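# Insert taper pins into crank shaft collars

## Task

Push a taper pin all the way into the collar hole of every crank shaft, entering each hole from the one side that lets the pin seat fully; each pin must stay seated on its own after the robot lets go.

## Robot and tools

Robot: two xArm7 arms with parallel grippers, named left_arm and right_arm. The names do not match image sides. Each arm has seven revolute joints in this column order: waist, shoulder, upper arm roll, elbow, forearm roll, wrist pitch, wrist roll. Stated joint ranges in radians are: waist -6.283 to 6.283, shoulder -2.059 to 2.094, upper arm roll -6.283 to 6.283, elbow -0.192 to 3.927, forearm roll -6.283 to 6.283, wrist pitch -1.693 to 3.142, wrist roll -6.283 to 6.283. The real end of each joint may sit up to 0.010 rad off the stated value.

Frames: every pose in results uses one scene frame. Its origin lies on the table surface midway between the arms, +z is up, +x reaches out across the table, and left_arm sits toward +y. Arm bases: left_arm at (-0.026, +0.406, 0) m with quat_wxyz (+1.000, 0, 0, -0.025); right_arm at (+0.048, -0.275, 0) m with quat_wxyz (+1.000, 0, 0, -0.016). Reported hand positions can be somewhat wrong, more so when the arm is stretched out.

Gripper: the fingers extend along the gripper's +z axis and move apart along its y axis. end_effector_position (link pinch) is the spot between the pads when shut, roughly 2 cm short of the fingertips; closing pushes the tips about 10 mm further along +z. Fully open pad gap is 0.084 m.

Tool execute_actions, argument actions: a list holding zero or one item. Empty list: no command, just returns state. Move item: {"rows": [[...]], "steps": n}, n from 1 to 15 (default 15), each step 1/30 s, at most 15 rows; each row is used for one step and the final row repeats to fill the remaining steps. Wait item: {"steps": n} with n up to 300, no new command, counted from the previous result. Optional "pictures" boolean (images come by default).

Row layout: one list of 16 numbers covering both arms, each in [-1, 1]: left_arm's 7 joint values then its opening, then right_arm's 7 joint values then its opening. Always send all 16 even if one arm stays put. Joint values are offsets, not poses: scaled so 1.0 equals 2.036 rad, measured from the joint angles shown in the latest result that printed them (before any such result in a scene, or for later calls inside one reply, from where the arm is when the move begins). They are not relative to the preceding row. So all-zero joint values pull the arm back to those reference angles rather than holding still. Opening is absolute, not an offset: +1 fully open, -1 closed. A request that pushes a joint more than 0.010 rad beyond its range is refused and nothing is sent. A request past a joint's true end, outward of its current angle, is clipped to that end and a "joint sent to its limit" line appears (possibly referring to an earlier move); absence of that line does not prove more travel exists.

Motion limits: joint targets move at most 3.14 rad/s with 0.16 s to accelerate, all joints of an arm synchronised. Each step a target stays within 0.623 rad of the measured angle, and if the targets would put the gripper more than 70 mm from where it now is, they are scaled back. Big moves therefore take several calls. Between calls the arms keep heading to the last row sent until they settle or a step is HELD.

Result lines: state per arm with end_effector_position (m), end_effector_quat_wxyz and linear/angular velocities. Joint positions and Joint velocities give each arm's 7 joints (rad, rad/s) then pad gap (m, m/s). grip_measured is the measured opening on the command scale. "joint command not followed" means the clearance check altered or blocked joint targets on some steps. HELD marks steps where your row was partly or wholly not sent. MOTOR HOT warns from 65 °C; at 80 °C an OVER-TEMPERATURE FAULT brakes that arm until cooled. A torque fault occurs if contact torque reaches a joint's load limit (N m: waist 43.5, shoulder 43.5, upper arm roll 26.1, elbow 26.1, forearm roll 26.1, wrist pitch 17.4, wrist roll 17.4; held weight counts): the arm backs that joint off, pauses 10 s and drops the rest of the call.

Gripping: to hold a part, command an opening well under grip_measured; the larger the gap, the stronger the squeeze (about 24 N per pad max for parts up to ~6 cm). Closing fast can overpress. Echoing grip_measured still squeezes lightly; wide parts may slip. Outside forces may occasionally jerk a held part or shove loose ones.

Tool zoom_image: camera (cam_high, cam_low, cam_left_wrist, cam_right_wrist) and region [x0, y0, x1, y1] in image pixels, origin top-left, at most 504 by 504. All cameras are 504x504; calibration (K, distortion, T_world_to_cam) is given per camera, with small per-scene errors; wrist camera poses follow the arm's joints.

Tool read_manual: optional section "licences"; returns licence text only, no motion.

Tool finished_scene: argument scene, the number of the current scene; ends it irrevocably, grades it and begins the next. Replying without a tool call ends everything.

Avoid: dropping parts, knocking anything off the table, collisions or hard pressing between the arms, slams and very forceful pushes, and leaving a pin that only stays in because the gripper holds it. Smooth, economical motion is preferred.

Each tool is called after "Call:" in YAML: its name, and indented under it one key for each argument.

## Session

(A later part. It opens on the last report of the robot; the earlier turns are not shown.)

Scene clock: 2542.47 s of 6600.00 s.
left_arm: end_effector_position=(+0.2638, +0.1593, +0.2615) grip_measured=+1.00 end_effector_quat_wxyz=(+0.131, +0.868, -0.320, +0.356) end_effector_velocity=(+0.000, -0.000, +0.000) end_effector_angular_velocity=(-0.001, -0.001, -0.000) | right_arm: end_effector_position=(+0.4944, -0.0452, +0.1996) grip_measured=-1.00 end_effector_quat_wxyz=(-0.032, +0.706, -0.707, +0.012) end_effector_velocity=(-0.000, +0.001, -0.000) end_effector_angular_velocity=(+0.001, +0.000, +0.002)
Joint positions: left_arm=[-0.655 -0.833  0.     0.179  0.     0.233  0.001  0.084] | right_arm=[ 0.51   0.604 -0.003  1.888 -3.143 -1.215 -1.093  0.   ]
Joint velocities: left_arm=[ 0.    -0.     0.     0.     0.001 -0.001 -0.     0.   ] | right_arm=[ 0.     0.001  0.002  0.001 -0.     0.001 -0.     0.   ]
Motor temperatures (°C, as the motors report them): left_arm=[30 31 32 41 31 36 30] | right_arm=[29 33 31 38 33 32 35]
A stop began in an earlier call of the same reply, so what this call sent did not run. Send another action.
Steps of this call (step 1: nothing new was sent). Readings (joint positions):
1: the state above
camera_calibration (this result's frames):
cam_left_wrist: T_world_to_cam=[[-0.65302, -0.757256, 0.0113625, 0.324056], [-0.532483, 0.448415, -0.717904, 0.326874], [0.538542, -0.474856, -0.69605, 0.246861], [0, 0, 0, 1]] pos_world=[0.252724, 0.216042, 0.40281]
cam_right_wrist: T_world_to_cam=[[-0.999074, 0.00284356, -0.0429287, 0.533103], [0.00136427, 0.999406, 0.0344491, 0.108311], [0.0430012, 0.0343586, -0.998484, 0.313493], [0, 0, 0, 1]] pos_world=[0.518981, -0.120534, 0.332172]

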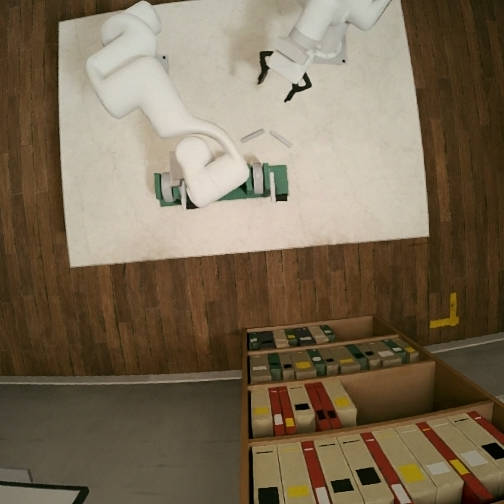

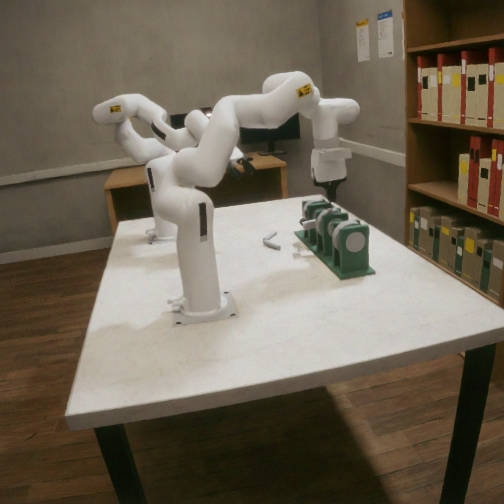

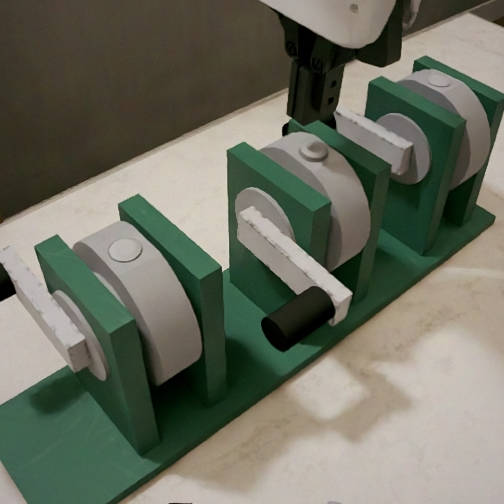

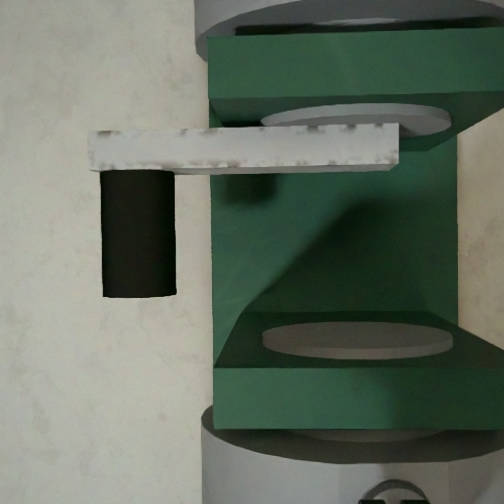

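Call:
execute_actions:
  actions:
    - {"rows":[[0,0,0,0,0,0,0,1, 0,0.016,0.0015,0.025,0,-0.022,0,-0.32],[0,0,0,0,0,0,0,1, 0,0.016,0.0015,0.025,0,-0.022,0,-0.32],[0,0,0,0,0,0,0,1, 0,0.0329,0.0015,0.0339,0,-0.0339,0,-0.32],[0,0,0,0,0,0,0,1, 0,0.0329,0.0015,0.0339,0,-0.0339,0,-0.32],[0,0,0,0,0,0,0,1, 0,0.0329,0.0015,0.0339,0,-0.0339,0,-0.32],[0,0,0,0,0,0,0,1, 0,0.0329,0.0015,0.0339,0,-0.0339,0,-0.32],[0,0,0,0,0,0,0,1, 0,0.0343,0.0015,0.0223,0,-0.021,0,-0.32],[0,0,0,0,0,0,0,1, 0,0.0343,0.0015,0.0223,0,-0.021,0,-0.32],[0,0,0,0,0,0,0,1, 0,0.0343,0.0015,0.0223,0,-0.021,0,-0.32],[0,0,0,0,0,0,0,1, 0,0.0343,0.0015,0.0223,0,-0.021,0,-0.32],[0,0,0,0,0,0,0,1, 0,0.0353,0.0015,0.0141,0,-0.0119,0,-0.32]],"steps":15}

Scene clock: 2613.90 s of 6600.00 s.
left_arm: end_effector_position=(+0.2638, +0.1593, +0.2615) grip_measured=+1.00 end_effector_quat_wxyz=(+0.131, +0.868, -0.320, +0.356) end_effector_velocity=(+0.000, -0.000, +0.000) end_effector_angular_velocity=(-0.002, -0.000, +0.001) | right_arm: end_effector_position=(+0.4903, -0.0458, +0.1752) grip_measured=-0.34 end_effector_quat_wxyz=(-0.000, +0.708, -0.707, +0.001) end_effector_velocity=(-0.002, -0.001, -0.028) end_effector_angular_velocity=(-0.007, +0.013, +0.002)
Joint positions: left_arm=[-0.655 -0.833  0.     0.179  0.     0.233  0.001  0.084] | right_arm=[ 0.51   0.675 -0.     1.92  -3.143 -1.244 -1.093  0.029]
Joint velocities: left_arm=[ 0.    -0.001 -0.    -0.    -0.    -0.001 -0.002  0.   ] | right_arm=[ 0.001  0.018 -0.001 -0.055  0.     0.058 -0.002 -0.   ]
Motor temperatures (°C, as the motors report them): left_arm=[30 31 32 41 31 36 30] | right_arm=[29 33 31 39 33 31 35]
Steps of this call (steps 1 to 90: nothing new was sent; then 67.93 s passed at rest; steps 91 to 105: all 15 steps of this action). Readings (joint positions):
91: left_arm=[-0.655 -0.833 0.000 0.179 0.000 0.233 0.001] | right_arm=[0.510 0.604 -0.003 1.889 -3.143 -1.215 -1.093]
92: left_arm=[-0.655 -0.833 0.000 0.179 0.000 0.233 0.001] | right_arm=[0.510 0.608 -0.003 1.895 -3.143 -1.221 -1.093]
94: left_arm=[-0.655 -0.833 0.000 0.179 0.000 0.233 0.001] | right_arm=[0.510 0.628 -0.002 1.923 -3.143 -1.246 -1.093]
98: left_arm=[-0.655 -0.833 0.000 0.179 0.000 0.233 0.001] | right_arm=[0.511 0.665 -0.000 1.944 -3.143 -1.270 -1.093]
105: the state above
camera_calibration (this result's frames):
cam_left_wrist: T_world_to_cam=[[-0.65302, -0.757255, 0.0113625, 0.324056], [-0.532483, 0.448415, -0.717904, 0.326874], [0.538541, -0.474856, -0.69605, 0.246861], [0, 0, 0, 1]] pos_world=[0.252724, 0.216042, 0.402809]
cam_right_wrist: T_world_to_cam=[[-0.999839, 0.000127293, 0.0179226, 0.517609], [0.000212743, 0.999989, 0.00476589, 0.115534], [-0.0179218, 0.00476894, -0.999828, 0.318042], [0, 0, 0, 1]] pos_world=[0.523201, -0.117115, 0.30816]

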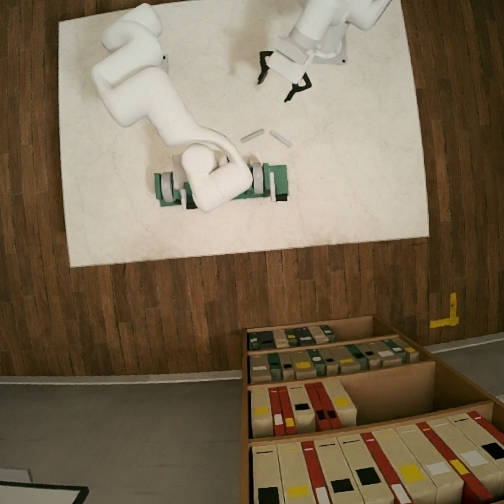

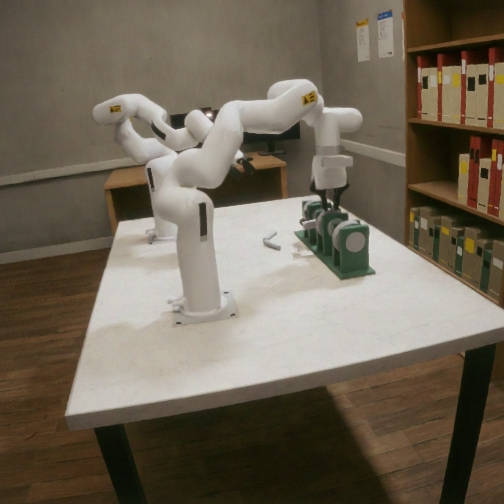

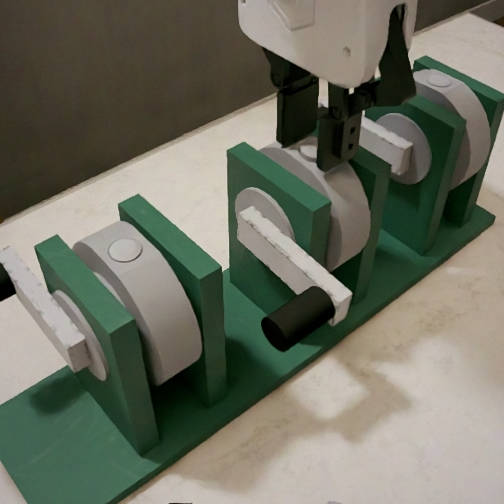

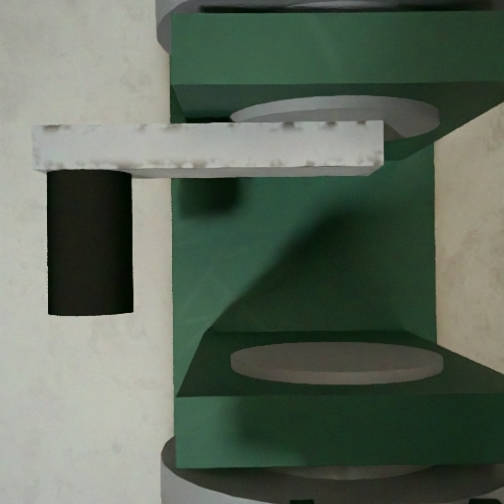

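Now close slowly.

Call:
execute_actions:
  actions:
    - {"rows":[[0,0,0,0,0,0,0,1, 0,0.001,0,-0.003,0,0.0035,0,-0.4],[0,0,0,0,0,0,0,1, 0,0.001,0,-0.003,0,0.0035,0,-0.45],[0,0,0,0,0,0,0,1, 0,0.001,0,-0.003,0,0.0035,0,-0.5],[0,0,0,0,0,0,0,1, 0,0.001,0,-0.003,0,0.0035,0,-0.55],[0,0,0,0,0,0,0,1, 0,0.001,0,-0.003,0,0.0035,0,-0.6],[0,0,0,0,0,0,0,1, 0,0.001,0,-0.003,0,0.0035,0,-0.65],[0,0,0,0,0,0,0,1, 0,0.001,0,-0.003,0,0.0035,0,-0.75],[0,0,0,0,0,0,0,1, 0,0.001,0,-0.003,0,0.0035,0,-0.85],[0,0,0,0,0,0,0,1, 0,0.001,0,-0.003,0,0.0035,0,-1]],"steps":15}

Call:
zoom_image:
  camera: "cam_left_wrist"
  region: [250, 90, 390, 200]

Scene clock: 2619.90 s of 6600.00 s.
left_arm: end_effector_position=(+0.2638, +0.1593, +0.2615) grip_measured=+1.00 end_effector_quat_wxyz=(+0.131, +0.868, -0.320, +0.356) end_effector_velocity=(-0.000, -0.000, -0.000) end_effector_angular_velocity=(+0.000, +0.000, +0.000) | right_arm: end_effector_position=(+0.4899, -0.0456, +0.1737) grip_measured=-0.66 end_effector_quat_wxyz=(-0.000, +0.708, -0.706, +0.001) end_effector_velocity=(+0.001, -0.000, +0.000) end_effector_angular_velocity=(-0.000, -0.004, -0.001)
Joint positions: left_arm=[-0.655 -0.833  0.     0.179  0.     0.233  0.001  0.084] | right_arm=[ 0.511  0.675  0.     1.915 -3.143 -1.239 -1.093  0.015]
Joint velocities: left_arm=[-0.    -0.    -0.    -0.     0.     0.    -0.001 -0.   ] | right_arm=[ 0.001 -0.001 -0.002 -0.    -0.001  0.003  0.     0.   ]
Motor temperatures (°C, as the motors report them): left_arm=[30 31 32 41 31 36 30] | right_arm=[29 33 31 39 33 31 35]
Steps of this call (steps 1 to 15: the robot went on to your last target; steps 16 to 90: nothing new was sent; then 2.50 s passed at rest; steps 91 to 105: all 15 steps of this action). Readings (joint positions):
91: left_arm=[-0.655 -0.833 0.000 0.179 0.000 0.233 0.001] | right_arm=[0.510 0.676 -0.000 1.917 -3.143 -1.239 -1.093]
92: left_arm=[-0.655 -0.833 0.000 0.179 0.000 0.233 0.001] | right_arm=[0.510 0.676 -0.001 1.917 -3.143 -1.238 -1.093]
94: left_arm=[-0.655 -0.833 0.000 0.179 0.000 0.233 0.001] | right_arm=[0.510 0.675 -0.001 1.917 -3.143 -1.238 -1.093]
98: left_arm=[-0.655 -0.833 0.000 0.179 0.000 0.233 0.001] | right_arm=[0.511 0.674 0.000 1.916 -3.143 -1.240 -1.093]
105: the state above
camera_calibration (this result's frames):
cam_left_wrist: T_world_to_cam=[[-0.65302, -0.757256, 0.0113626, 0.324056], [-0.532483, 0.448415, -0.717904, 0.326874], [0.538541, -0.474856, -0.69605, 0.246861], [0, 0, 0, 1]] pos_world=[0.252724, 0.216042, 0.40281]
cam_right_wrist: T_world_to_cam=[[-0.999831, -0.000432356, 0.0183704, 0.517066], [-0.000337023, 0.999986, 0.00519226, 0.115491], [-0.0183724, 0.00518519, -0.999818, 0.316772], [0, 0, 0, 1]] pos_world=[0.522837, -0.116908, 0.306616]

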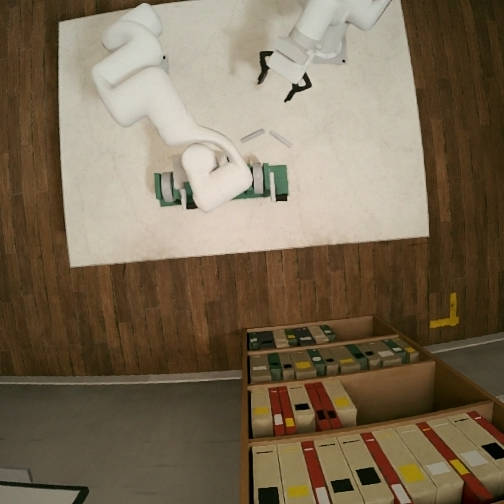

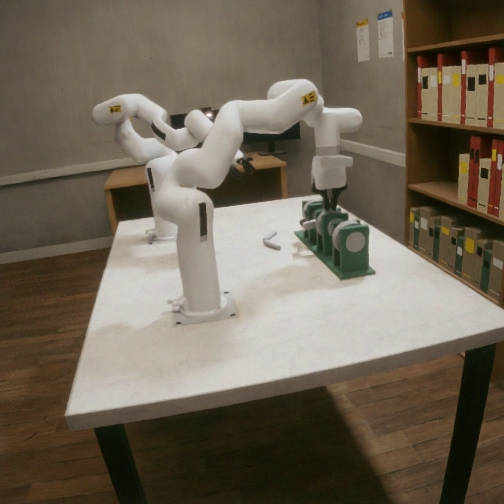

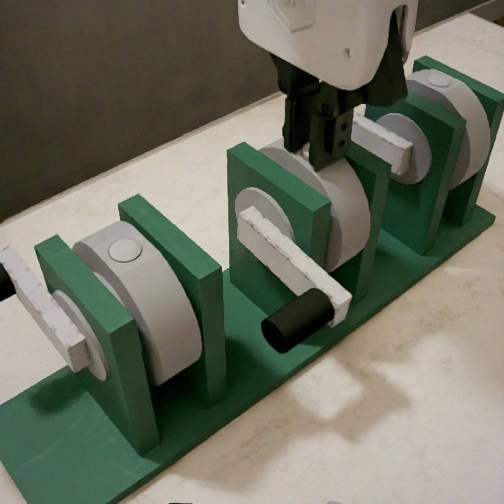

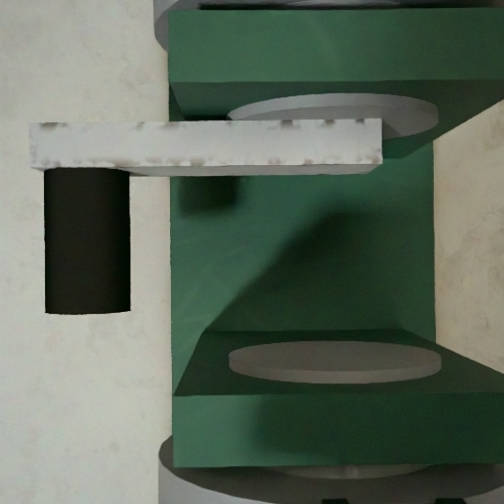

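Region (250, 90, 390, 200) of cam_left_wrist's 504x504 image, scaled by 3.600, with more detail than that image has; it fills the top 396 rows of this view, and the rest is white.

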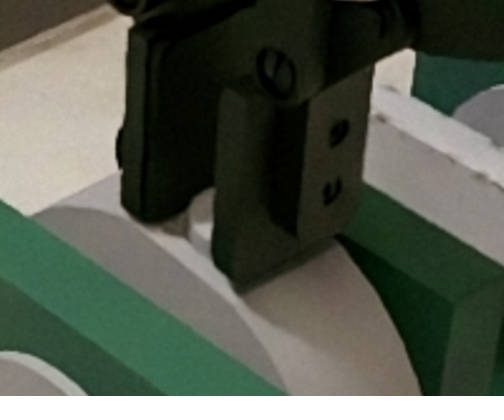

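Call:
execute_actions:
  actions:
    - {"rows":[[0,0,0,0,0,0,0,1, 0,0,0,0,0,0,0.02,-1],[0,0,0,0,0,0,0,1, 0,0,0,0,0,0,0.04,-1],[0,0,0,0,0,0,0,1, 0,0,0,0,0,0,0.06,-1],[0,0,0,0,0,0,0,1, 0,0,0,0,0,0,0.06,-1],[0,0,0,0,0,0,0,1, 0,0,0,0.001,0,-0.001,0.04,-1],[0,0,0,0,0,0,0,1, 0,0,0,0.002,0,-0.002,0.02,-1],[0,0,0,0,0,0,0,1, 0,0,0,0.003,0,-0.003,0,-1],[0,0,0,0,0,0,0,1, 0,0,0,0.004,0,-0.004,-0.03,-1],[0,0,0,0,0,0,0,1, 0,0,0,0.005,0,-0.005,-0.06,-1],[0,0,0,0,0,0,0,1, 0,0,0,0.006,0,-0.006,-0.03,-1],[0,0,0,0,0,0,0,1, 0,-0.001,0,0.008,0,-0.009,0,-1],[0,0,0,0,0,0,0,1, 0,-0.001,0,0.01,0,-0.011,0.03,-1],[0,0,0,0,0,0,0,1, 0,-0.001,0,0.012,0,-0.013,0.03,-1]],"steps":15}

Call:
zoom_image:
  camera: "cam_left_wrist"
  region: [250, 90, 390, 200]

Scene clock: 2629.70 s of 6600.00 s.
left_arm: end_effector_position=(+0.2638, +0.1593, +0.2615) grip_measured=+1.00 end_effector_quat_wxyz=(+0.131, +0.868, -0.320, +0.356) end_effector_velocity=(+0.000, +0.000, +0.000) end_effector_angular_velocity=(-0.001, -0.001, +0.000) | right_arm: end_effector_position=(+0.4904, -0.0464, +0.1766) grip_measured=-0.82 end_effector_quat_wxyz=(+0.002, +0.730, -0.684, +0.001) end_effector_velocity=(-0.001, -0.008, +0.029) end_effector_angular_velocity=(-0.019, +0.013, -0.612)
Joint positions: left_arm=[-0.655 -0.833  0.     0.179  0.     0.233  0.001  0.084] | right_arm=[ 0.51   0.678 -0.001  1.929 -3.143 -1.253 -1.157  0.008]
Joint velocities: left_arm=[ 0.    -0.001  0.    -0.001  0.    -0.002 -0.    -0.   ] | right_arm=[-0.005 -0.011 -0.006  0.06  -0.006 -0.093  0.604 -0.167]
Motor temperatures (°C, as the motors report them): left_arm=[30 31 32 42 31 36 30] | right_arm=[29 33 31 38 33 32 35]
Steps of this call (steps 1 to 15: the robot went on to your last target; steps 16 to 90: nothing new was sent; then 6.30 s passed at rest; steps 91 to 105: all 15 steps of this action). Readings (joint positions):
91: left_arm=[-0.655 -0.833 0.000 0.179 0.000 0.233 0.001] | right_arm=[0.510 0.675 -0.000 1.914 -3.143 -1.238 -1.092]
92: left_arm=[-0.655 -0.833 0.000 0.179 0.000 0.233 0.001] | right_arm=[0.511 0.675 -0.000 1.914 -3.143 -1.239 -1.086]
94: left_arm=[-0.655 -0.833 0.000 0.179 0.000 0.233 0.001] | right_arm=[0.511 0.675 -0.000 1.914 -3.143 -1.239 -1.047]
98: left_arm=[-0.655 -0.833 0.000 0.179 0.000 0.233 0.001] | right_arm=[0.510 0.676 -0.001 1.916 -3.143 -1.241 -1.014]
105: the state above
camera_calibration (this result's frames):
cam_left_wrist: T_world_to_cam=[[-0.65302, -0.757256, 0.0113626, 0.324056], [-0.532483, 0.448415, -0.717904, 0.326874], [0.538541, -0.474856, -0.69605, 0.246861], [0, 0, 0, 1]] pos_world=[0.252724, 0.216042, 0.402809]
cam_right_wrist: T_world_to_cam=[[-0.997761, -0.0633769, 0.021373, 0.513078], [-0.0633416, 0.997989, 0.00232454, 0.147589], [-0.0214773, 0.000965536, -0.999769, 0.320989], [0, 0, 0, 1]] pos_world=[0.528171, -0.115085, 0.309606]

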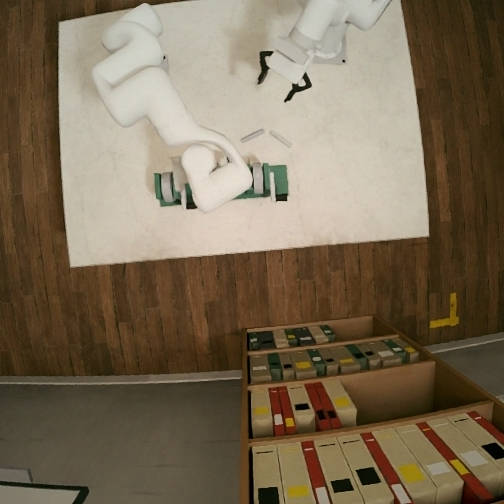

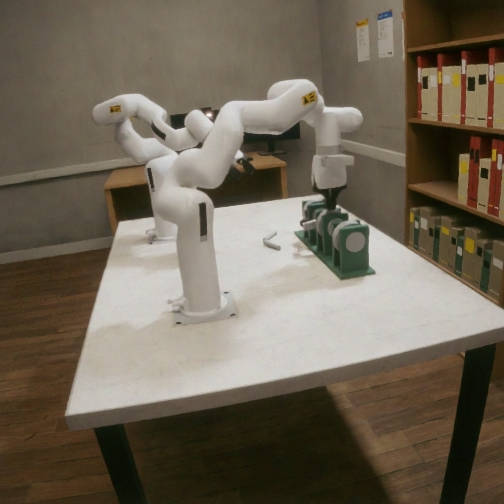

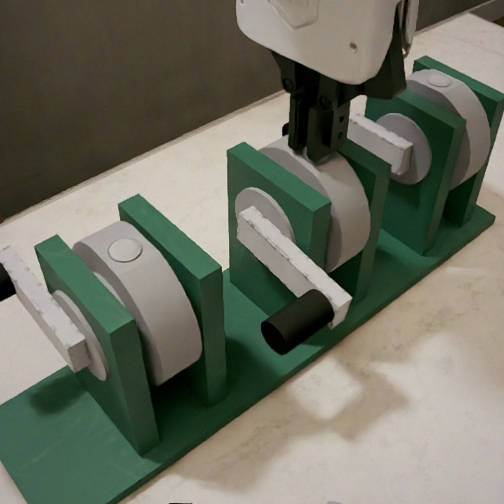

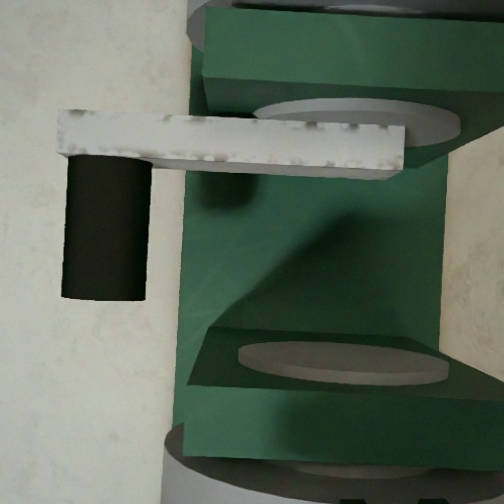

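Region (250, 90, 390, 200) of cam_left_wrist's 504x504 image, scaled by 3.600, with more detail than that image has; it fills the top 396 rows of this view, and the rest is white.

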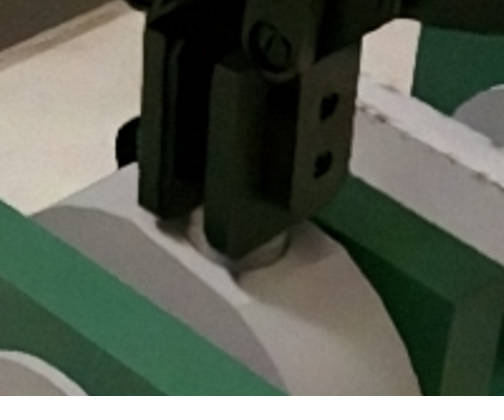

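Call:
execute_actions:
  actions:
    - {"rows":[[0,0,0,0,0,0,0,1, 0,-0.001,0,0.002,0,-0.002,0.0314,-1],[0,0,0,0,0,0,0,1, 0,-0.001,0,0.002,0,-0.002,0.0314,-1],[0,0,0,0,0,0,0,1, 0,-0.001,0,0.002,0,-0.002,0.0314,-1],[0,0,0,0,0,0,0,1, 0,-0.0015,0,-0.006,0,0.005,0.0314,-1],[0,0,0,0,0,0,0,1, 0,-0.002,0,-0.014,0,0.011,0.0314,-1],[0,0,0,0,0,0,0,1, 0,-0.002,0,-0.014,0,0.011,0.0314,-1],[0,0,0,0,0,0,0,1, 0,-0.0025,0,-0.022,0,0.016,0.0314,-1],[0,0,0,0,0,0,0,1, 0,-0.0025,0,-0.022,0,0.016,0.0314,-1],[0,0,0,0,0,0,0,1, 0,-0.003,0,-0.0314,0,0.021,0.0314,-1],[0,0,0,0,0,0,0,1, 0,-0.003,0,-0.0314,0,0.021,0.0314,-1],[0,0,0,0,0,0,0,1, 0,-0.003,0,-0.0314,0,0.021,0.08,-1],[0,0,0,0,0,0,0,1, 0,-0.003,0,-0.0314,0,0.021,0.13,-1],[0,0,0,0,0,0,0,1, 0,-0.003,0,-0.0314,0,0.021,0.18,-1]],"steps":15}
  pictures: false

Call:
execute_actions:
  actions:
    - {"steps":12}

Scene clock: 2655.00 s of 6600.00 s.
left_arm: end_effector_position=(+0.2638, +0.1593, +0.2615) grip_measured=+1.00 end_effector_quat_wxyz=(+0.131, +0.868, -0.320, +0.356) end_effector_velocity=(-0.000, +0.000, -0.000) end_effector_angular_velocity=(+0.001, +0.000, -0.000) | right_arm: end_effector_position=(+0.4875, -0.0467, +0.1739) grip_measured=-1.00 end_effector_quat_wxyz=(-0.005, +0.670, -0.742, +0.002) end_effector_velocity=(-0.002, +0.002, +0.000) end_effector_angular_velocity=(+0.027, -0.012, -1.464)
Joint positions: left_arm=[-0.655 -0.833  0.     0.179  0.     0.233  0.001  0.084] | right_arm=[ 0.511  0.652  0.     1.881 -3.143 -1.218 -0.989  0.   ]
Joint velocities: left_arm=[ 0.    -0.001  0.    -0.001  0.001  0.    -0.    -0.   ] | right_arm=[ 0.003 -0.029  0.004 -0.042  0.001  0.035  1.469  0.   ]
Motor temperatures (°C, as the motors report them): left_arm=[30 31 32 42 31 36 30] | right_arm=[29 33 31 38 33 31 35]
Steps of this call (steps 1 to 30: the robot went on to your last target; steps 31 to 90: nothing new was sent; then 21.80 s passed at rest; steps 91 to 105: all 15 steps of this action). Readings (joint positions):
91: left_arm=[-0.655 -0.833 0.000 0.179 0.000 0.233 0.001] | right_arm=[0.511 0.673 0.000 1.940 -3.143 -1.266 -1.033]
92: left_arm=[-0.655 -0.833 0.000 0.179 0.000 0.233 0.001] | right_arm=[0.511 0.673 -0.000 1.939 -3.143 -1.265 -1.039]
94: left_arm=[-0.655 -0.833 0.000 0.179 0.000 0.233 0.001] | right_arm=[0.510 0.674 -0.000 1.936 -3.143 -1.260 -1.066]
98: left_arm=[-0.655 -0.833 0.000 0.179 0.000 0.233 0.001] | right_arm=[0.510 0.669 -0.001 1.911 -3.143 -1.239 -1.088]
105: the state above

Scene clock: 2655.40 s of 6600.00 s.
left_arm: end_effector_position=(+0.2638, +0.1593, +0.2615) grip_measured=+1.00 end_effector_quat_wxyz=(+0.131, +0.868, -0.320, +0.356) end_effector_velocity=(+0.000, -0.000, +0.000) end_effector_angular_velocity=(+0.000, -0.000, -0.000) | right_arm: end_effector_position=(+0.4875, -0.0467, +0.1740) grip_measured=-1.00 end_effector_quat_wxyz=(+0.006, -0.594, +0.804, -0.001) end_effector_velocity=(+0.000, -0.001, +0.000) end_effector_angular_velocity=(-0.001, -0.001, -0.028)
Joint positions: left_arm=[-0.655 -0.833  0.     0.179  0.     0.233  0.001  0.084] | right_arm=[ 0.511  0.649  0.     1.877 -3.143 -1.215 -0.793  0.   ]
Joint velocities: left_arm=[ 0.     0.    -0.     0.    -0.     0.     0.001  0.   ] | right_arm=[-0.    -0.001 -0.001 -0.001 -0.001  0.     0.027  0.   ]
Motor temperatures (°C, as the motors report them): left_arm=[30 31 32 42 31 36 30] | right_arm=[29 33 31 38 33 32 35]
Steps of this call (steps 1 to 12: the robot went on to your last target). Readings (joint positions):
1: left_arm=[-0.655 -0.833 0.000 0.179 0.000 0.233 0.001] | right_arm=[0.511 0.651 0.000 1.880 -3.143 -1.217 -0.939]
2: left_arm=[-0.655 -0.833 0.000 0.179 0.000 0.233 0.001] | right_arm=[0.511 0.651 0.000 1.879 -3.143 -1.216 -0.895]
4: left_arm=[-0.655 -0.833 0.000 0.179 0.000 0.233 0.001] | right_arm=[0.511 0.650 0.000 1.878 -3.143 -1.215 -0.839]
8: left_arm=[-0.655 -0.833 0.000 0.179 0.000 0.233 0.001] | right_arm=[0.511 0.649 0.000 1.877 -3.143 -1.215 -0.801]
12: the state above
camera_calibration (this result's frames):
cam_left_wrist: T_world_to_cam=[[-0.65302, -0.757256, 0.0113629, 0.324056], [-0.532483, 0.448415, -0.717904, 0.326874], [0.538541, -0.474856, -0.69605, 0.246861], [0, 0, 0, 1]] pos_world=[0.252724, 0.216042, 0.402809]
cam_right_wrist: T_world_to_cam=[[-0.955644, 0.294353, 0.00999559, 0.508358], [0.294473, 0.955556, 0.0140529, -0.0307654], [-0.00541484, 0.016373, -0.999851, 0.311216], [0, 0, 0, 1]] pos_world=[0.496554, -0.125334, 0.306521]

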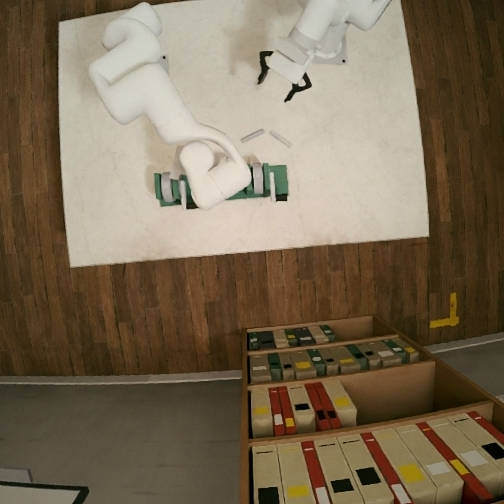

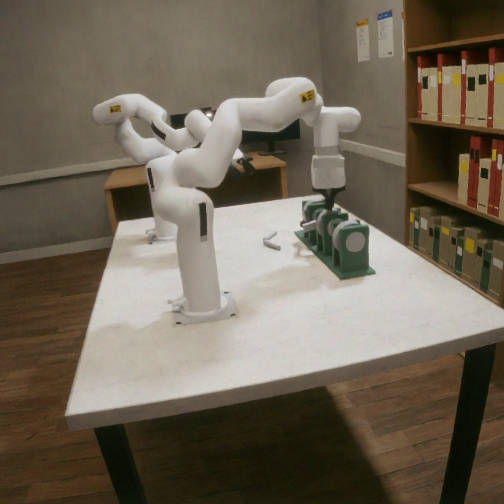

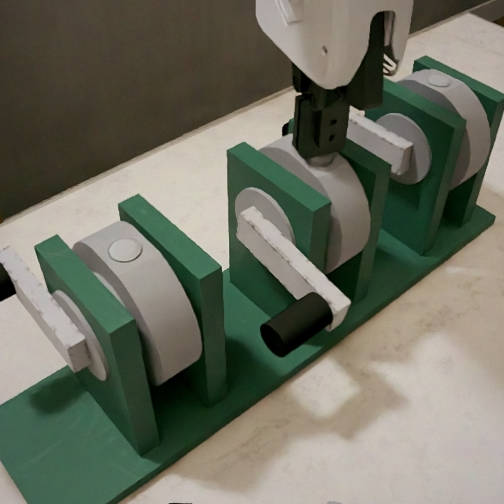

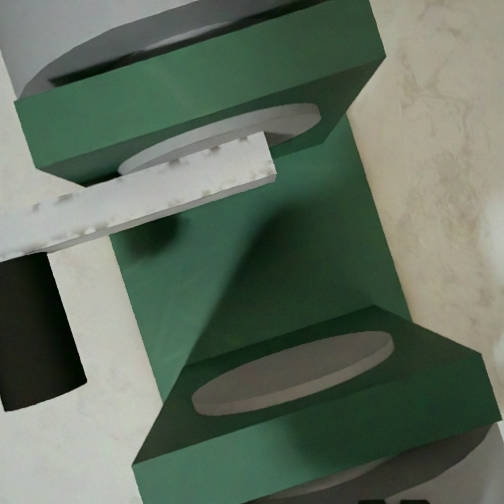

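Call:
execute_actions:
  actions: []

Scene clock: 2671.13 s of 6600.00 s.
left_arm: end_effector_position=(+0.2638, +0.1593, +0.2615) grip_measured=+1.00 end_effector_quat_wxyz=(+0.131, +0.868, -0.320, +0.356) end_effector_velocity=(+0.000, -0.000, +0.000) end_effector_angular_velocity=(+0.000, -0.001, -0.001) | right_arm: end_effector_position=(+0.4882, -0.0475, +0.1740) grip_measured=-1.00 end_effector_quat_wxyz=(+0.007, -0.593, +0.805, -0.002) end_effector_velocity=(+0.000, -0.001, -0.001) end_effector_angular_velocity=(-0.002, +0.002, -0.005)
Joint positions: left_arm=[-0.655 -0.833  0.     0.179  0.     0.233  0.001  0.084] | right_arm=[ 0.51   0.649 -0.001  1.877 -3.143 -1.214 -0.791  0.   ]
Joint velocities: left_arm=[-0.     0.    -0.     0.001 -0.    -0.     0.001 -0.   ] | right_arm=[-0.001  0.001 -0.001 -0.001 -0.    -0.     0.003  0.   ]
Motor temperatures (°C, as the motors report them): left_arm=[30 31 32 42 31 36 30] | right_arm=[29 32 31 37 33 32 35]
Steps of this call (steps 1 to 30: the robot went on to your last target; steps 31 to 90: nothing new was sent; then 12.73 s passed at rest). Readings (joint positions):
1: left_arm=[-0.655 -0.833 0.000 0.179 0.000 0.233 0.001] | right_arm=[0.511 0.649 0.000 1.877 -3.143 -1.215 -0.793]
2: left_arm=[-0.655 -0.833 0.000 0.179 0.000 0.233 0.001] | right_arm=[0.511 0.649 0.000 1.877 -3.143 -1.215 -0.792]
4: left_arm=[-0.655 -0.833 0.000 0.179 0.000 0.233 0.001] | right_arm=[0.511 0.649 0.000 1.877 -3.143 -1.215 -0.791]
8: left_arm=[-0.655 -0.833 0.000 0.179 0.000 0.233 0.001] | right_arm=[0.511 0.649 -0.000 1.877 -3.143 -1.215 -0.791]
90: the state above
All arms were judged still, so your last target was given up. Only a new action makes them travel on or press farther. Fingers that are still opening or closing keep moving.
camera_calibration (this result's frames):
cam_left_wrist: T_world_to_cam=[[-0.65302, -0.757256, 0.0113626, 0.324056], [-0.532483, 0.448415, -0.717904, 0.326874], [0.538541, -0.474856, -0.69605, 0.246861], [0, 0, 0, 1]] pos_world=[0.252724, 0.216042, 0.402809]
cam_right_wrist: T_world_to_cam=[[-0.954461, 0.298212, 0.00854245, 0.509113], [0.298307, 0.954368, 0.0139227, -0.0321098], [-0.00400073, 0.015837, -0.999867, 0.310559], [0, 0, 0, 1]] pos_world=[0.496749, -0.126097, 0.306616]

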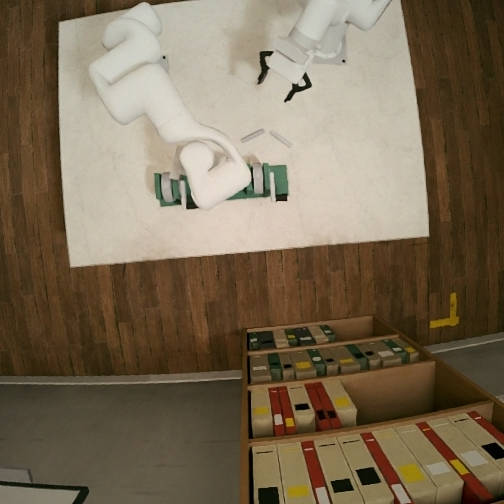

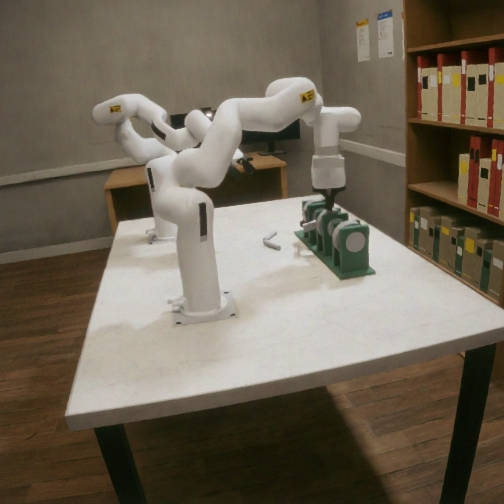

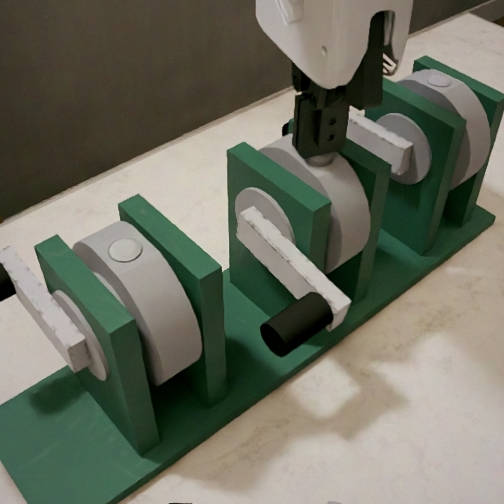

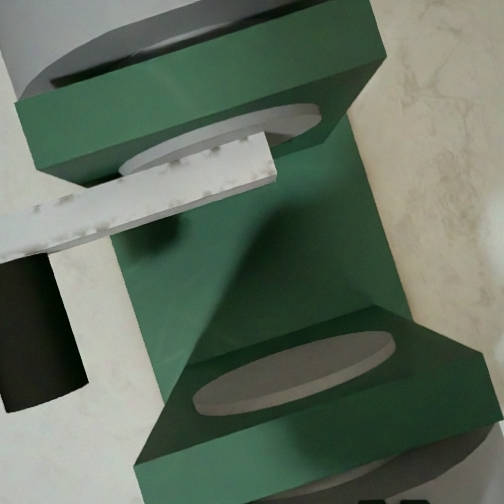

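Call:
execute_actions:
  actions:
    - {"rows": [[0,0,0,0,0,0,0,1, 0,0.0093,0,0.0506,0,-0.047,0,-1]], "steps": 15}

Call:
zoom_image:
  camera: "cam_left_wrist"
  region: [250, 100, 400, 250]

Call:
zoom_image:
  camera: "cam_high"
  region: [140, 110, 310, 220]

Scene clock: 2680.70 s of 6600.00 s.
left_arm: end_effector_position=(+0.2638, +0.1593, +0.2615) grip_measured=+1.00 end_effector_quat_wxyz=(+0.131, +0.868, -0.320, +0.356) end_effector_velocity=(-0.000, +0.000, -0.001) end_effector_angular_velocity=(+0.002, +0.002, +0.000) | right_arm: end_effector_position=(+0.4911, -0.0470, +0.1986) grip_measured=-1.00 end_effector_quat_wxyz=(-0.000, -0.592, +0.806, -0.002) end_effector_velocity=(-0.001, +0.005, +0.009) end_effector_angular_velocity=(+0.011, -0.003, +0.005)
Joint positions: left_arm=[-0.655 -0.833  0.     0.179  0.     0.233  0.001  0.084] | right_arm=[ 0.509  0.669 -0.002  1.977 -3.144 -1.308 -0.791  0.   ]
Joint velocities: left_arm=[ 0.     0.001 -0.     0.    -0.     0.002 -0.    -0.   ] | right_arm=[ 0.003 -0.003  0.005  0.022  0.005 -0.017  0.001  0.   ]
Motor temperatures (°C, as the motors report them): left_arm=[30 31 32 42 31 36 30] | right_arm=[29 32 32 37 33 32 35]
Steps of this call (steps 1 to 90: nothing new was sent; then 6.07 s passed at rest; steps 91 to 105: all 15 steps of this action). Readings (joint positions):
91: left_arm=[-0.655 -0.833 0.000 0.179 0.000 0.233 0.001] | right_arm=[0.510 0.649 -0.001 1.878 -3.143 -1.214 -0.791]
92: left_arm=[-0.655 -0.833 0.000 0.179 0.000 0.233 0.001] | right_arm=[0.510 0.651 -0.001 1.882 -3.143 -1.219 -0.791]
94: left_arm=[-0.655 -0.833 0.000 0.179 0.000 0.233 0.001] | right_arm=[0.508 0.663 -0.005 1.910 -3.146 -1.247 -0.791]
98: left_arm=[-0.655 -0.833 0.000 0.179 0.000 0.233 0.001] | right_arm=[0.505 0.671 -0.008 1.961 -3.147 -1.293 -0.791]
105: the state above
camera_calibration (this result's frames):
cam_left_wrist: T_world_to_cam=[[-0.65302, -0.757255, 0.0113625, 0.324056], [-0.532483, 0.448415, -0.717904, 0.326873], [0.538541, -0.474856, -0.69605, 0.246861], [0, 0, 0, 1]] pos_world=[0.252724, 0.216042, 0.402809]
cam_right_wrist: T_world_to_cam=[[-0.953844, 0.299796, 0.0174409, 0.50957], [0.299894, 0.953967, 0.00326201, -0.0324011], [-0.0156601, 0.00834188, -0.999843, 0.340483], [0, 0, 0, 1]] pos_world=[0.501099, -0.124698, 0.331647]

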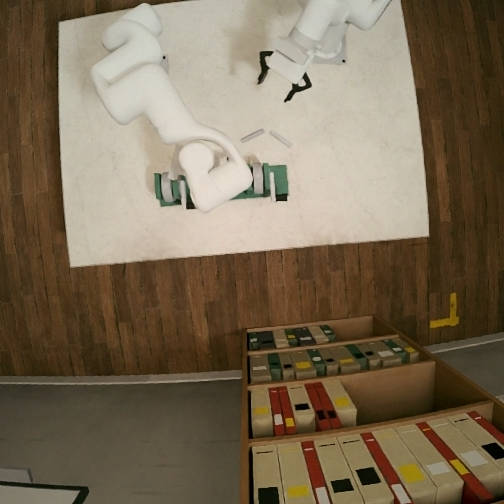

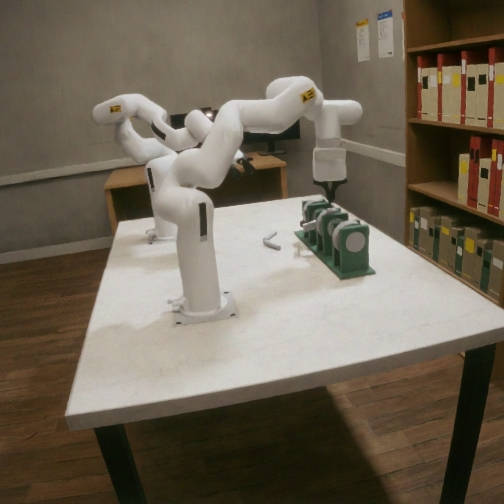

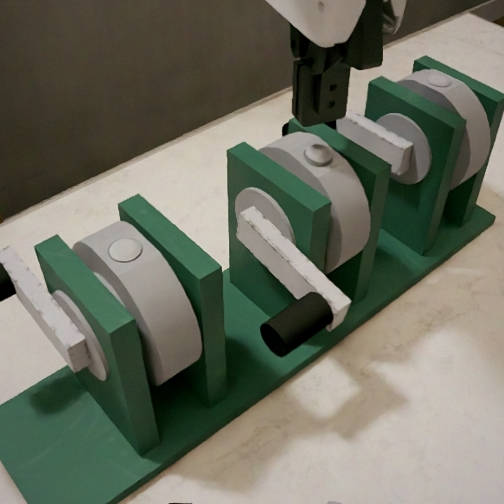

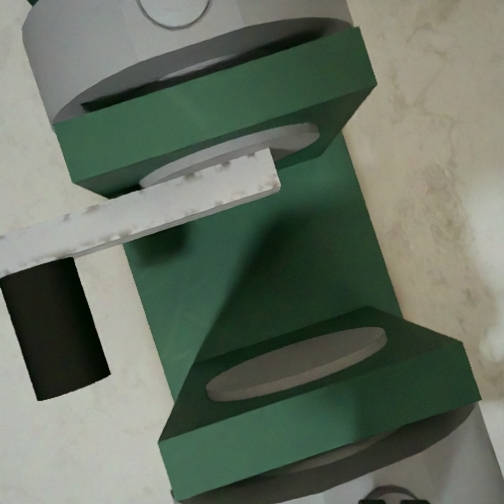

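Region (250, 100, 400, 250) of cam_left_wrist's 504x504 image, scaled by 3.360, with more detail than that image has.

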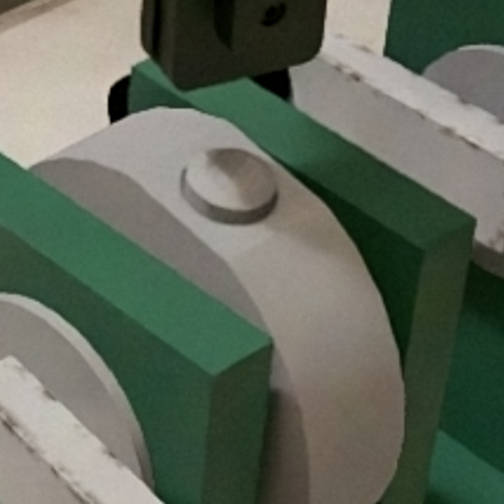

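Region (140, 110, 310, 220) of cam_high's 504x504 image, scaled by 2.965, with more detail than that image has; it fills the top 326 rows of this view, and the rest is white.

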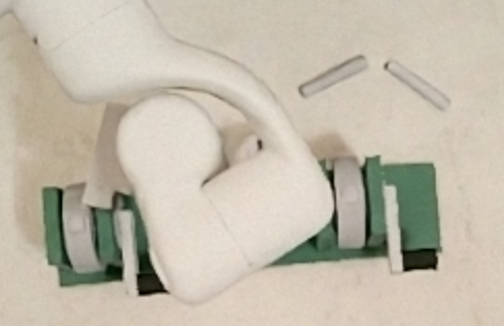

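Call:
execute_actions:
  actions:
    - {"rows": [[0,0,0,0,0,0,0,1, 0.001,-0.008,0,-0.049,0,0.0457,0,-1],[0,0,0,0,0,0,0,1, 0.001,-0.008,0,-0.049,0,0.0457,0,-1],[0,0,0,0,0,0,0,1, 0.001,-0.008,0,-0.049,0,0.0457,0,-1],[0,0,0,0,0,0,0,1, 0.001,-0.008,0,-0.049,0,0.0457,0,-1],[0,0,0,0,0,0,0,1, 0.001,-0.008,0,-0.049,0,0.0457,0,-1],[0,0,0,0,0,0,0,1, 0.001,0.002,0,-0.049,0,0.0457,0,-1],[0,0,0,0,0,0,0,1, 0.001,0.002,0,-0.049,0,0.0457,0,-1],[0,0,0,0,0,0,0,1, 0.007,0.002,0,-0.049,0,0.0457,0,-1],[0,0,0,0,0,0,0,1, 0.007,0.002,0,-0.049,0,0.0457,0,-1],[0,0,0,0,0,0,0,1, 0.007,0.002,0,-0.049,0,0.0457,0,-1],[0,0,0,0,0,0,0,1, -0.005,0.002,0,-0.049,0,0.0457,0,-1],[0,0,0,0,0,0,0,1, -0.005,0.002,0,-0.049,0,0.0457,0,-1],[0,0,0,0,0,0,0,1, -0.005,0.002,0,-0.049,0,0.0457,0,-1],[0,0,0,0,0,0,0,1, 0.007,0.002,0,-0.049,0,0.0457,0,-1],[0,0,0,0,0,0,0,1, 0.007,0.002,0,-0.049,0,0.0457,0,-1]], "steps": 15}
  pictures: false

Scene clock: 2734.80 s of 6600.00 s.
left_arm: end_effector_position=(+0.2638, +0.1593, +0.2615) grip_measured=+1.00 end_effector_quat_wxyz=(+0.131, +0.868, -0.320, +0.356) end_effector_velocity=(+0.000, -0.000, +0.001) end_effector_angular_velocity=(-0.001, -0.001, +0.000) | right_arm: end_effector_position=(+0.4875, -0.0473, +0.1741) grip_measured=-1.00 end_effector_quat_wxyz=(+0.003, -0.593, +0.805, -0.001) end_effector_velocity=(-0.011, +0.021, +0.001) end_effector_angular_velocity=(-0.041, -0.039, +0.074)
Joint positions: left_arm=[-0.655 -0.833  0.     0.179  0.     0.233  0.001  0.084] | right_arm=[ 0.509  0.656  0.     1.886 -3.142 -1.225 -0.791  0.   ]
Joint velocities: left_arm=[ 0.    -0.    -0.     0.001  0.    -0.001 -0.     0.   ] | right_arm=[ 0.108 -0.018 -0.051 -0.024 -0.024  0.022  0.001  0.   ]
Motor temperatures (°C, as the motors report them): left_arm=[30 31 32 42 31 36 30] | right_arm=[29 33 31 39 33 32 35]
Steps of this call (steps 1 to 15: the robot went on to your last target; steps 16 to 90: nothing new was sent; then 50.60 s passed at rest; steps 91 to 105: all 15 steps of this action). Readings (joint positions):
91: left_arm=[-0.655 -0.833 0.000 0.179 0.000 0.233 0.001] | right_arm=[0.510 0.668 -0.001 1.980 -3.143 -1.309 -0.791]
92: left_arm=[-0.655 -0.833 0.000 0.179 0.000 0.233 0.001] | right_arm=[0.510 0.667 -0.001 1.974 -3.143 -1.303 -0.791]
94: left_arm=[-0.655 -0.833 0.000 0.179 0.000 0.233 0.001] | right_arm=[0.511 0.659 -0.001 1.937 -3.144 -1.267 -0.791]
98: left_arm=[-0.655 -0.833 0.000 0.179 0.000 0.233 0.001] | right_arm=[0.512 0.659 -0.002 1.894 -3.144 -1.231 -0.791]
105: the state above

Call:
execute_actions:
  actions:
    - {"rows": [[0,0,0,0,0,0,0,1, 0.001,0.009,0,-0.0044,0,0.005,0,-1],[0,0,0,0,0,0,0,1, 0.001,0.009,0,-0.0044,0,0.005,0,-1],[0,0,0,0,0,0,0,1, 0.001,0.009,0,-0.0044,0,0.005,0,-1],[0,0,0,0,0,0,0,1, -0.006,0.009,0,-0.0044,0,0.005,0,-1],[0,0,0,0,0,0,0,1, -0.006,0.009,0,-0.0044,0,0.005,0,-1],[0,0,0,0,0,0,0,1, -0.006,0.009,0,-0.0044,0,0.005,0,-1],[0,0,0,0,0,0,0,1, -0.006,0.009,0,-0.0044,0,0.005,0,-1],[0,0,0,0,0,0,0,1, 0.008,0.009,0,-0.0044,0,0.005,0,-1],[0,0,0,0,0,0,0,1, 0.008,0.009,0,-0.0044,0,0.005,0,-1],[0,0,0,0,0,0,0,1, 0.008,0.009,0,-0.0044,0,0.005,0,-1],[0,0,0,0,0,0,0,1, 0.008,0.009,0,-0.0044,0,0.005,0,-1],[0,0,0,0,0,0,0,1, -0.006,0.009,0,-0.0044,0,0.005,0,-1],[0,0,0,0,0,0,0,1, -0.006,0.009,0,-0.0044,0,0.005,0,-1],[0,0,0,0,0,0,0,1, -0.006,0.009,0,-0.0044,0,0.005,0,-1],[0,0,0,0,0,0,0,1, -0.006,0.009,0,-0.0044,0,0.005,0,-1]], "steps": 15}
  pictures: false

Scene clock: 2743.40 s of 6600.00 s.
left_arm: end_effector_position=(+0.2638, +0.1593, +0.2615) grip_measured=+1.00 end_effector_quat_wxyz=(+0.131, +0.868, -0.320, +0.356) end_effector_velocity=(+0.000, -0.000, +0.000) end_effector_angular_velocity=(-0.001, +0.000, +0.001) | right_arm: end_effector_position=(+0.4872, -0.0469, +0.1736) grip_measured=-1.00 end_effector_quat_wxyz=(+0.004, -0.592, +0.806, +0.001) end_effector_velocity=(+0.020, -0.004, +0.004) end_effector_angular_velocity=(+0.084, -0.022, -0.062)
Joint positions: left_arm=[-0.655 -0.833  0.     0.179  0.     0.233  0.001  0.084] | right_arm=[ 0.507  0.655  0.002  1.884 -3.139 -1.222 -0.791  0.   ]
Joint velocities: left_arm=[ 0.    -0.    -0.     0.    -0.     0.    -0.001  0.   ] | right_arm=[-0.091 -0.001  0.051  0.02   0.035  0.037 -0.001  0.   ]
Motor temperatures (°C, as the motors report them): left_arm=[30 31 32 42 31 36 30] | right_arm=[29 33 31 38 33 33 35]
Steps of this call (steps 1 to 30: the robot went on to your last target; steps 31 to 140: nothing new was sent; then 3.43 s passed at rest; steps 141 to 155: all 15 steps of this action). Readings (joint positions):
141: left_arm=[-0.655 -0.833 0.000 0.179 0.000 0.233 0.001] | right_arm=[0.523 0.656 -0.002 1.878 -3.144 -1.234 -0.791]
142: left_arm=[-0.655 -0.833 0.000 0.179 0.000 0.233 0.001] | right_arm=[0.521 0.657 -0.000 1.878 -3.143 -1.234 -0.791]
144: left_arm=[-0.655 -0.833 0.000 0.179 0.000 0.233 0.001] | right_arm=[0.516 0.656 0.002 1.879 -3.141 -1.233 -0.791]
148: left_arm=[-0.655 -0.833 0.000 0.179 0.000 0.233 0.001] | right_arm=[0.504 0.655 0.005 1.882 -3.137 -1.226 -0.791]
155: the state above

Call:
execute_actions:
  actions:
    - {"steps": 20}
  pictures: false

Scene clock: 2745.87 s of 6600.00 s.
left_arm: end_effector_position=(+0.2638, +0.1593, +0.2615) grip_measured=+1.00 end_effector_quat_wxyz=(+0.131, +0.868, -0.320, +0.356) end_effector_velocity=(-0.000, +0.000, -0.000) end_effector_angular_velocity=(+0.001, +0.001, -0.000) | right_arm: end_effector_position=(+0.4916, -0.0478, +0.1743) grip_measured=-1.00 end_effector_quat_wxyz=(+0.010, -0.587, +0.809, +0.003) end_effector_velocity=(+0.000, -0.000, +0.001) end_effector_angular_velocity=(+0.000, -0.002, -0.001)
Joint positions: left_arm=[-0.655 -0.833  0.     0.179  0.     0.233  0.001  0.084] | right_arm=[ 0.498  0.655  0.003  1.889 -3.133 -1.215 -0.791  0.   ]
Joint velocities: left_arm=[ 0.  0.  0. -0. -0.  0.  0. -0.] | right_arm=[ 0.001 -0.002 -0.001  0.     0.    -0.     0.001  0.   ]
Motor temperatures (°C, as the motors report them): left_arm=[30 31 32 42 31 36 30] | right_arm=[29 32 31 37 33 33 35]
Steps of this call (steps 1 to 15: the robot went on to your last target; steps 16 to 74: nothing new was sent). Readings (joint positions):
1: left_arm=[-0.655 -0.833 0.000 0.179 0.000 0.233 0.001] | right_arm=[0.504 0.655 0.003 1.885 -3.138 -1.221 -0.791]
2: left_arm=[-0.655 -0.833 0.000 0.179 0.000 0.233 0.001] | right_arm=[0.503 0.655 0.004 1.885 -3.137 -1.220 -0.791]
4: left_arm=[-0.655 -0.833 0.000 0.179 0.000 0.233 0.001] | right_arm=[0.501 0.655 0.004 1.886 -3.136 -1.218 -0.791]
8: left_arm=[-0.655 -0.833 0.000 0.179 0.000 0.233 0.001] | right_arm=[0.499 0.655 0.003 1.888 -3.134 -1.215 -0.791]
74: the state above
All arms were judged still, so your last target was given up. Only a new action makes them travel on or press farther. Fingers that are still opening or closing keep moving.


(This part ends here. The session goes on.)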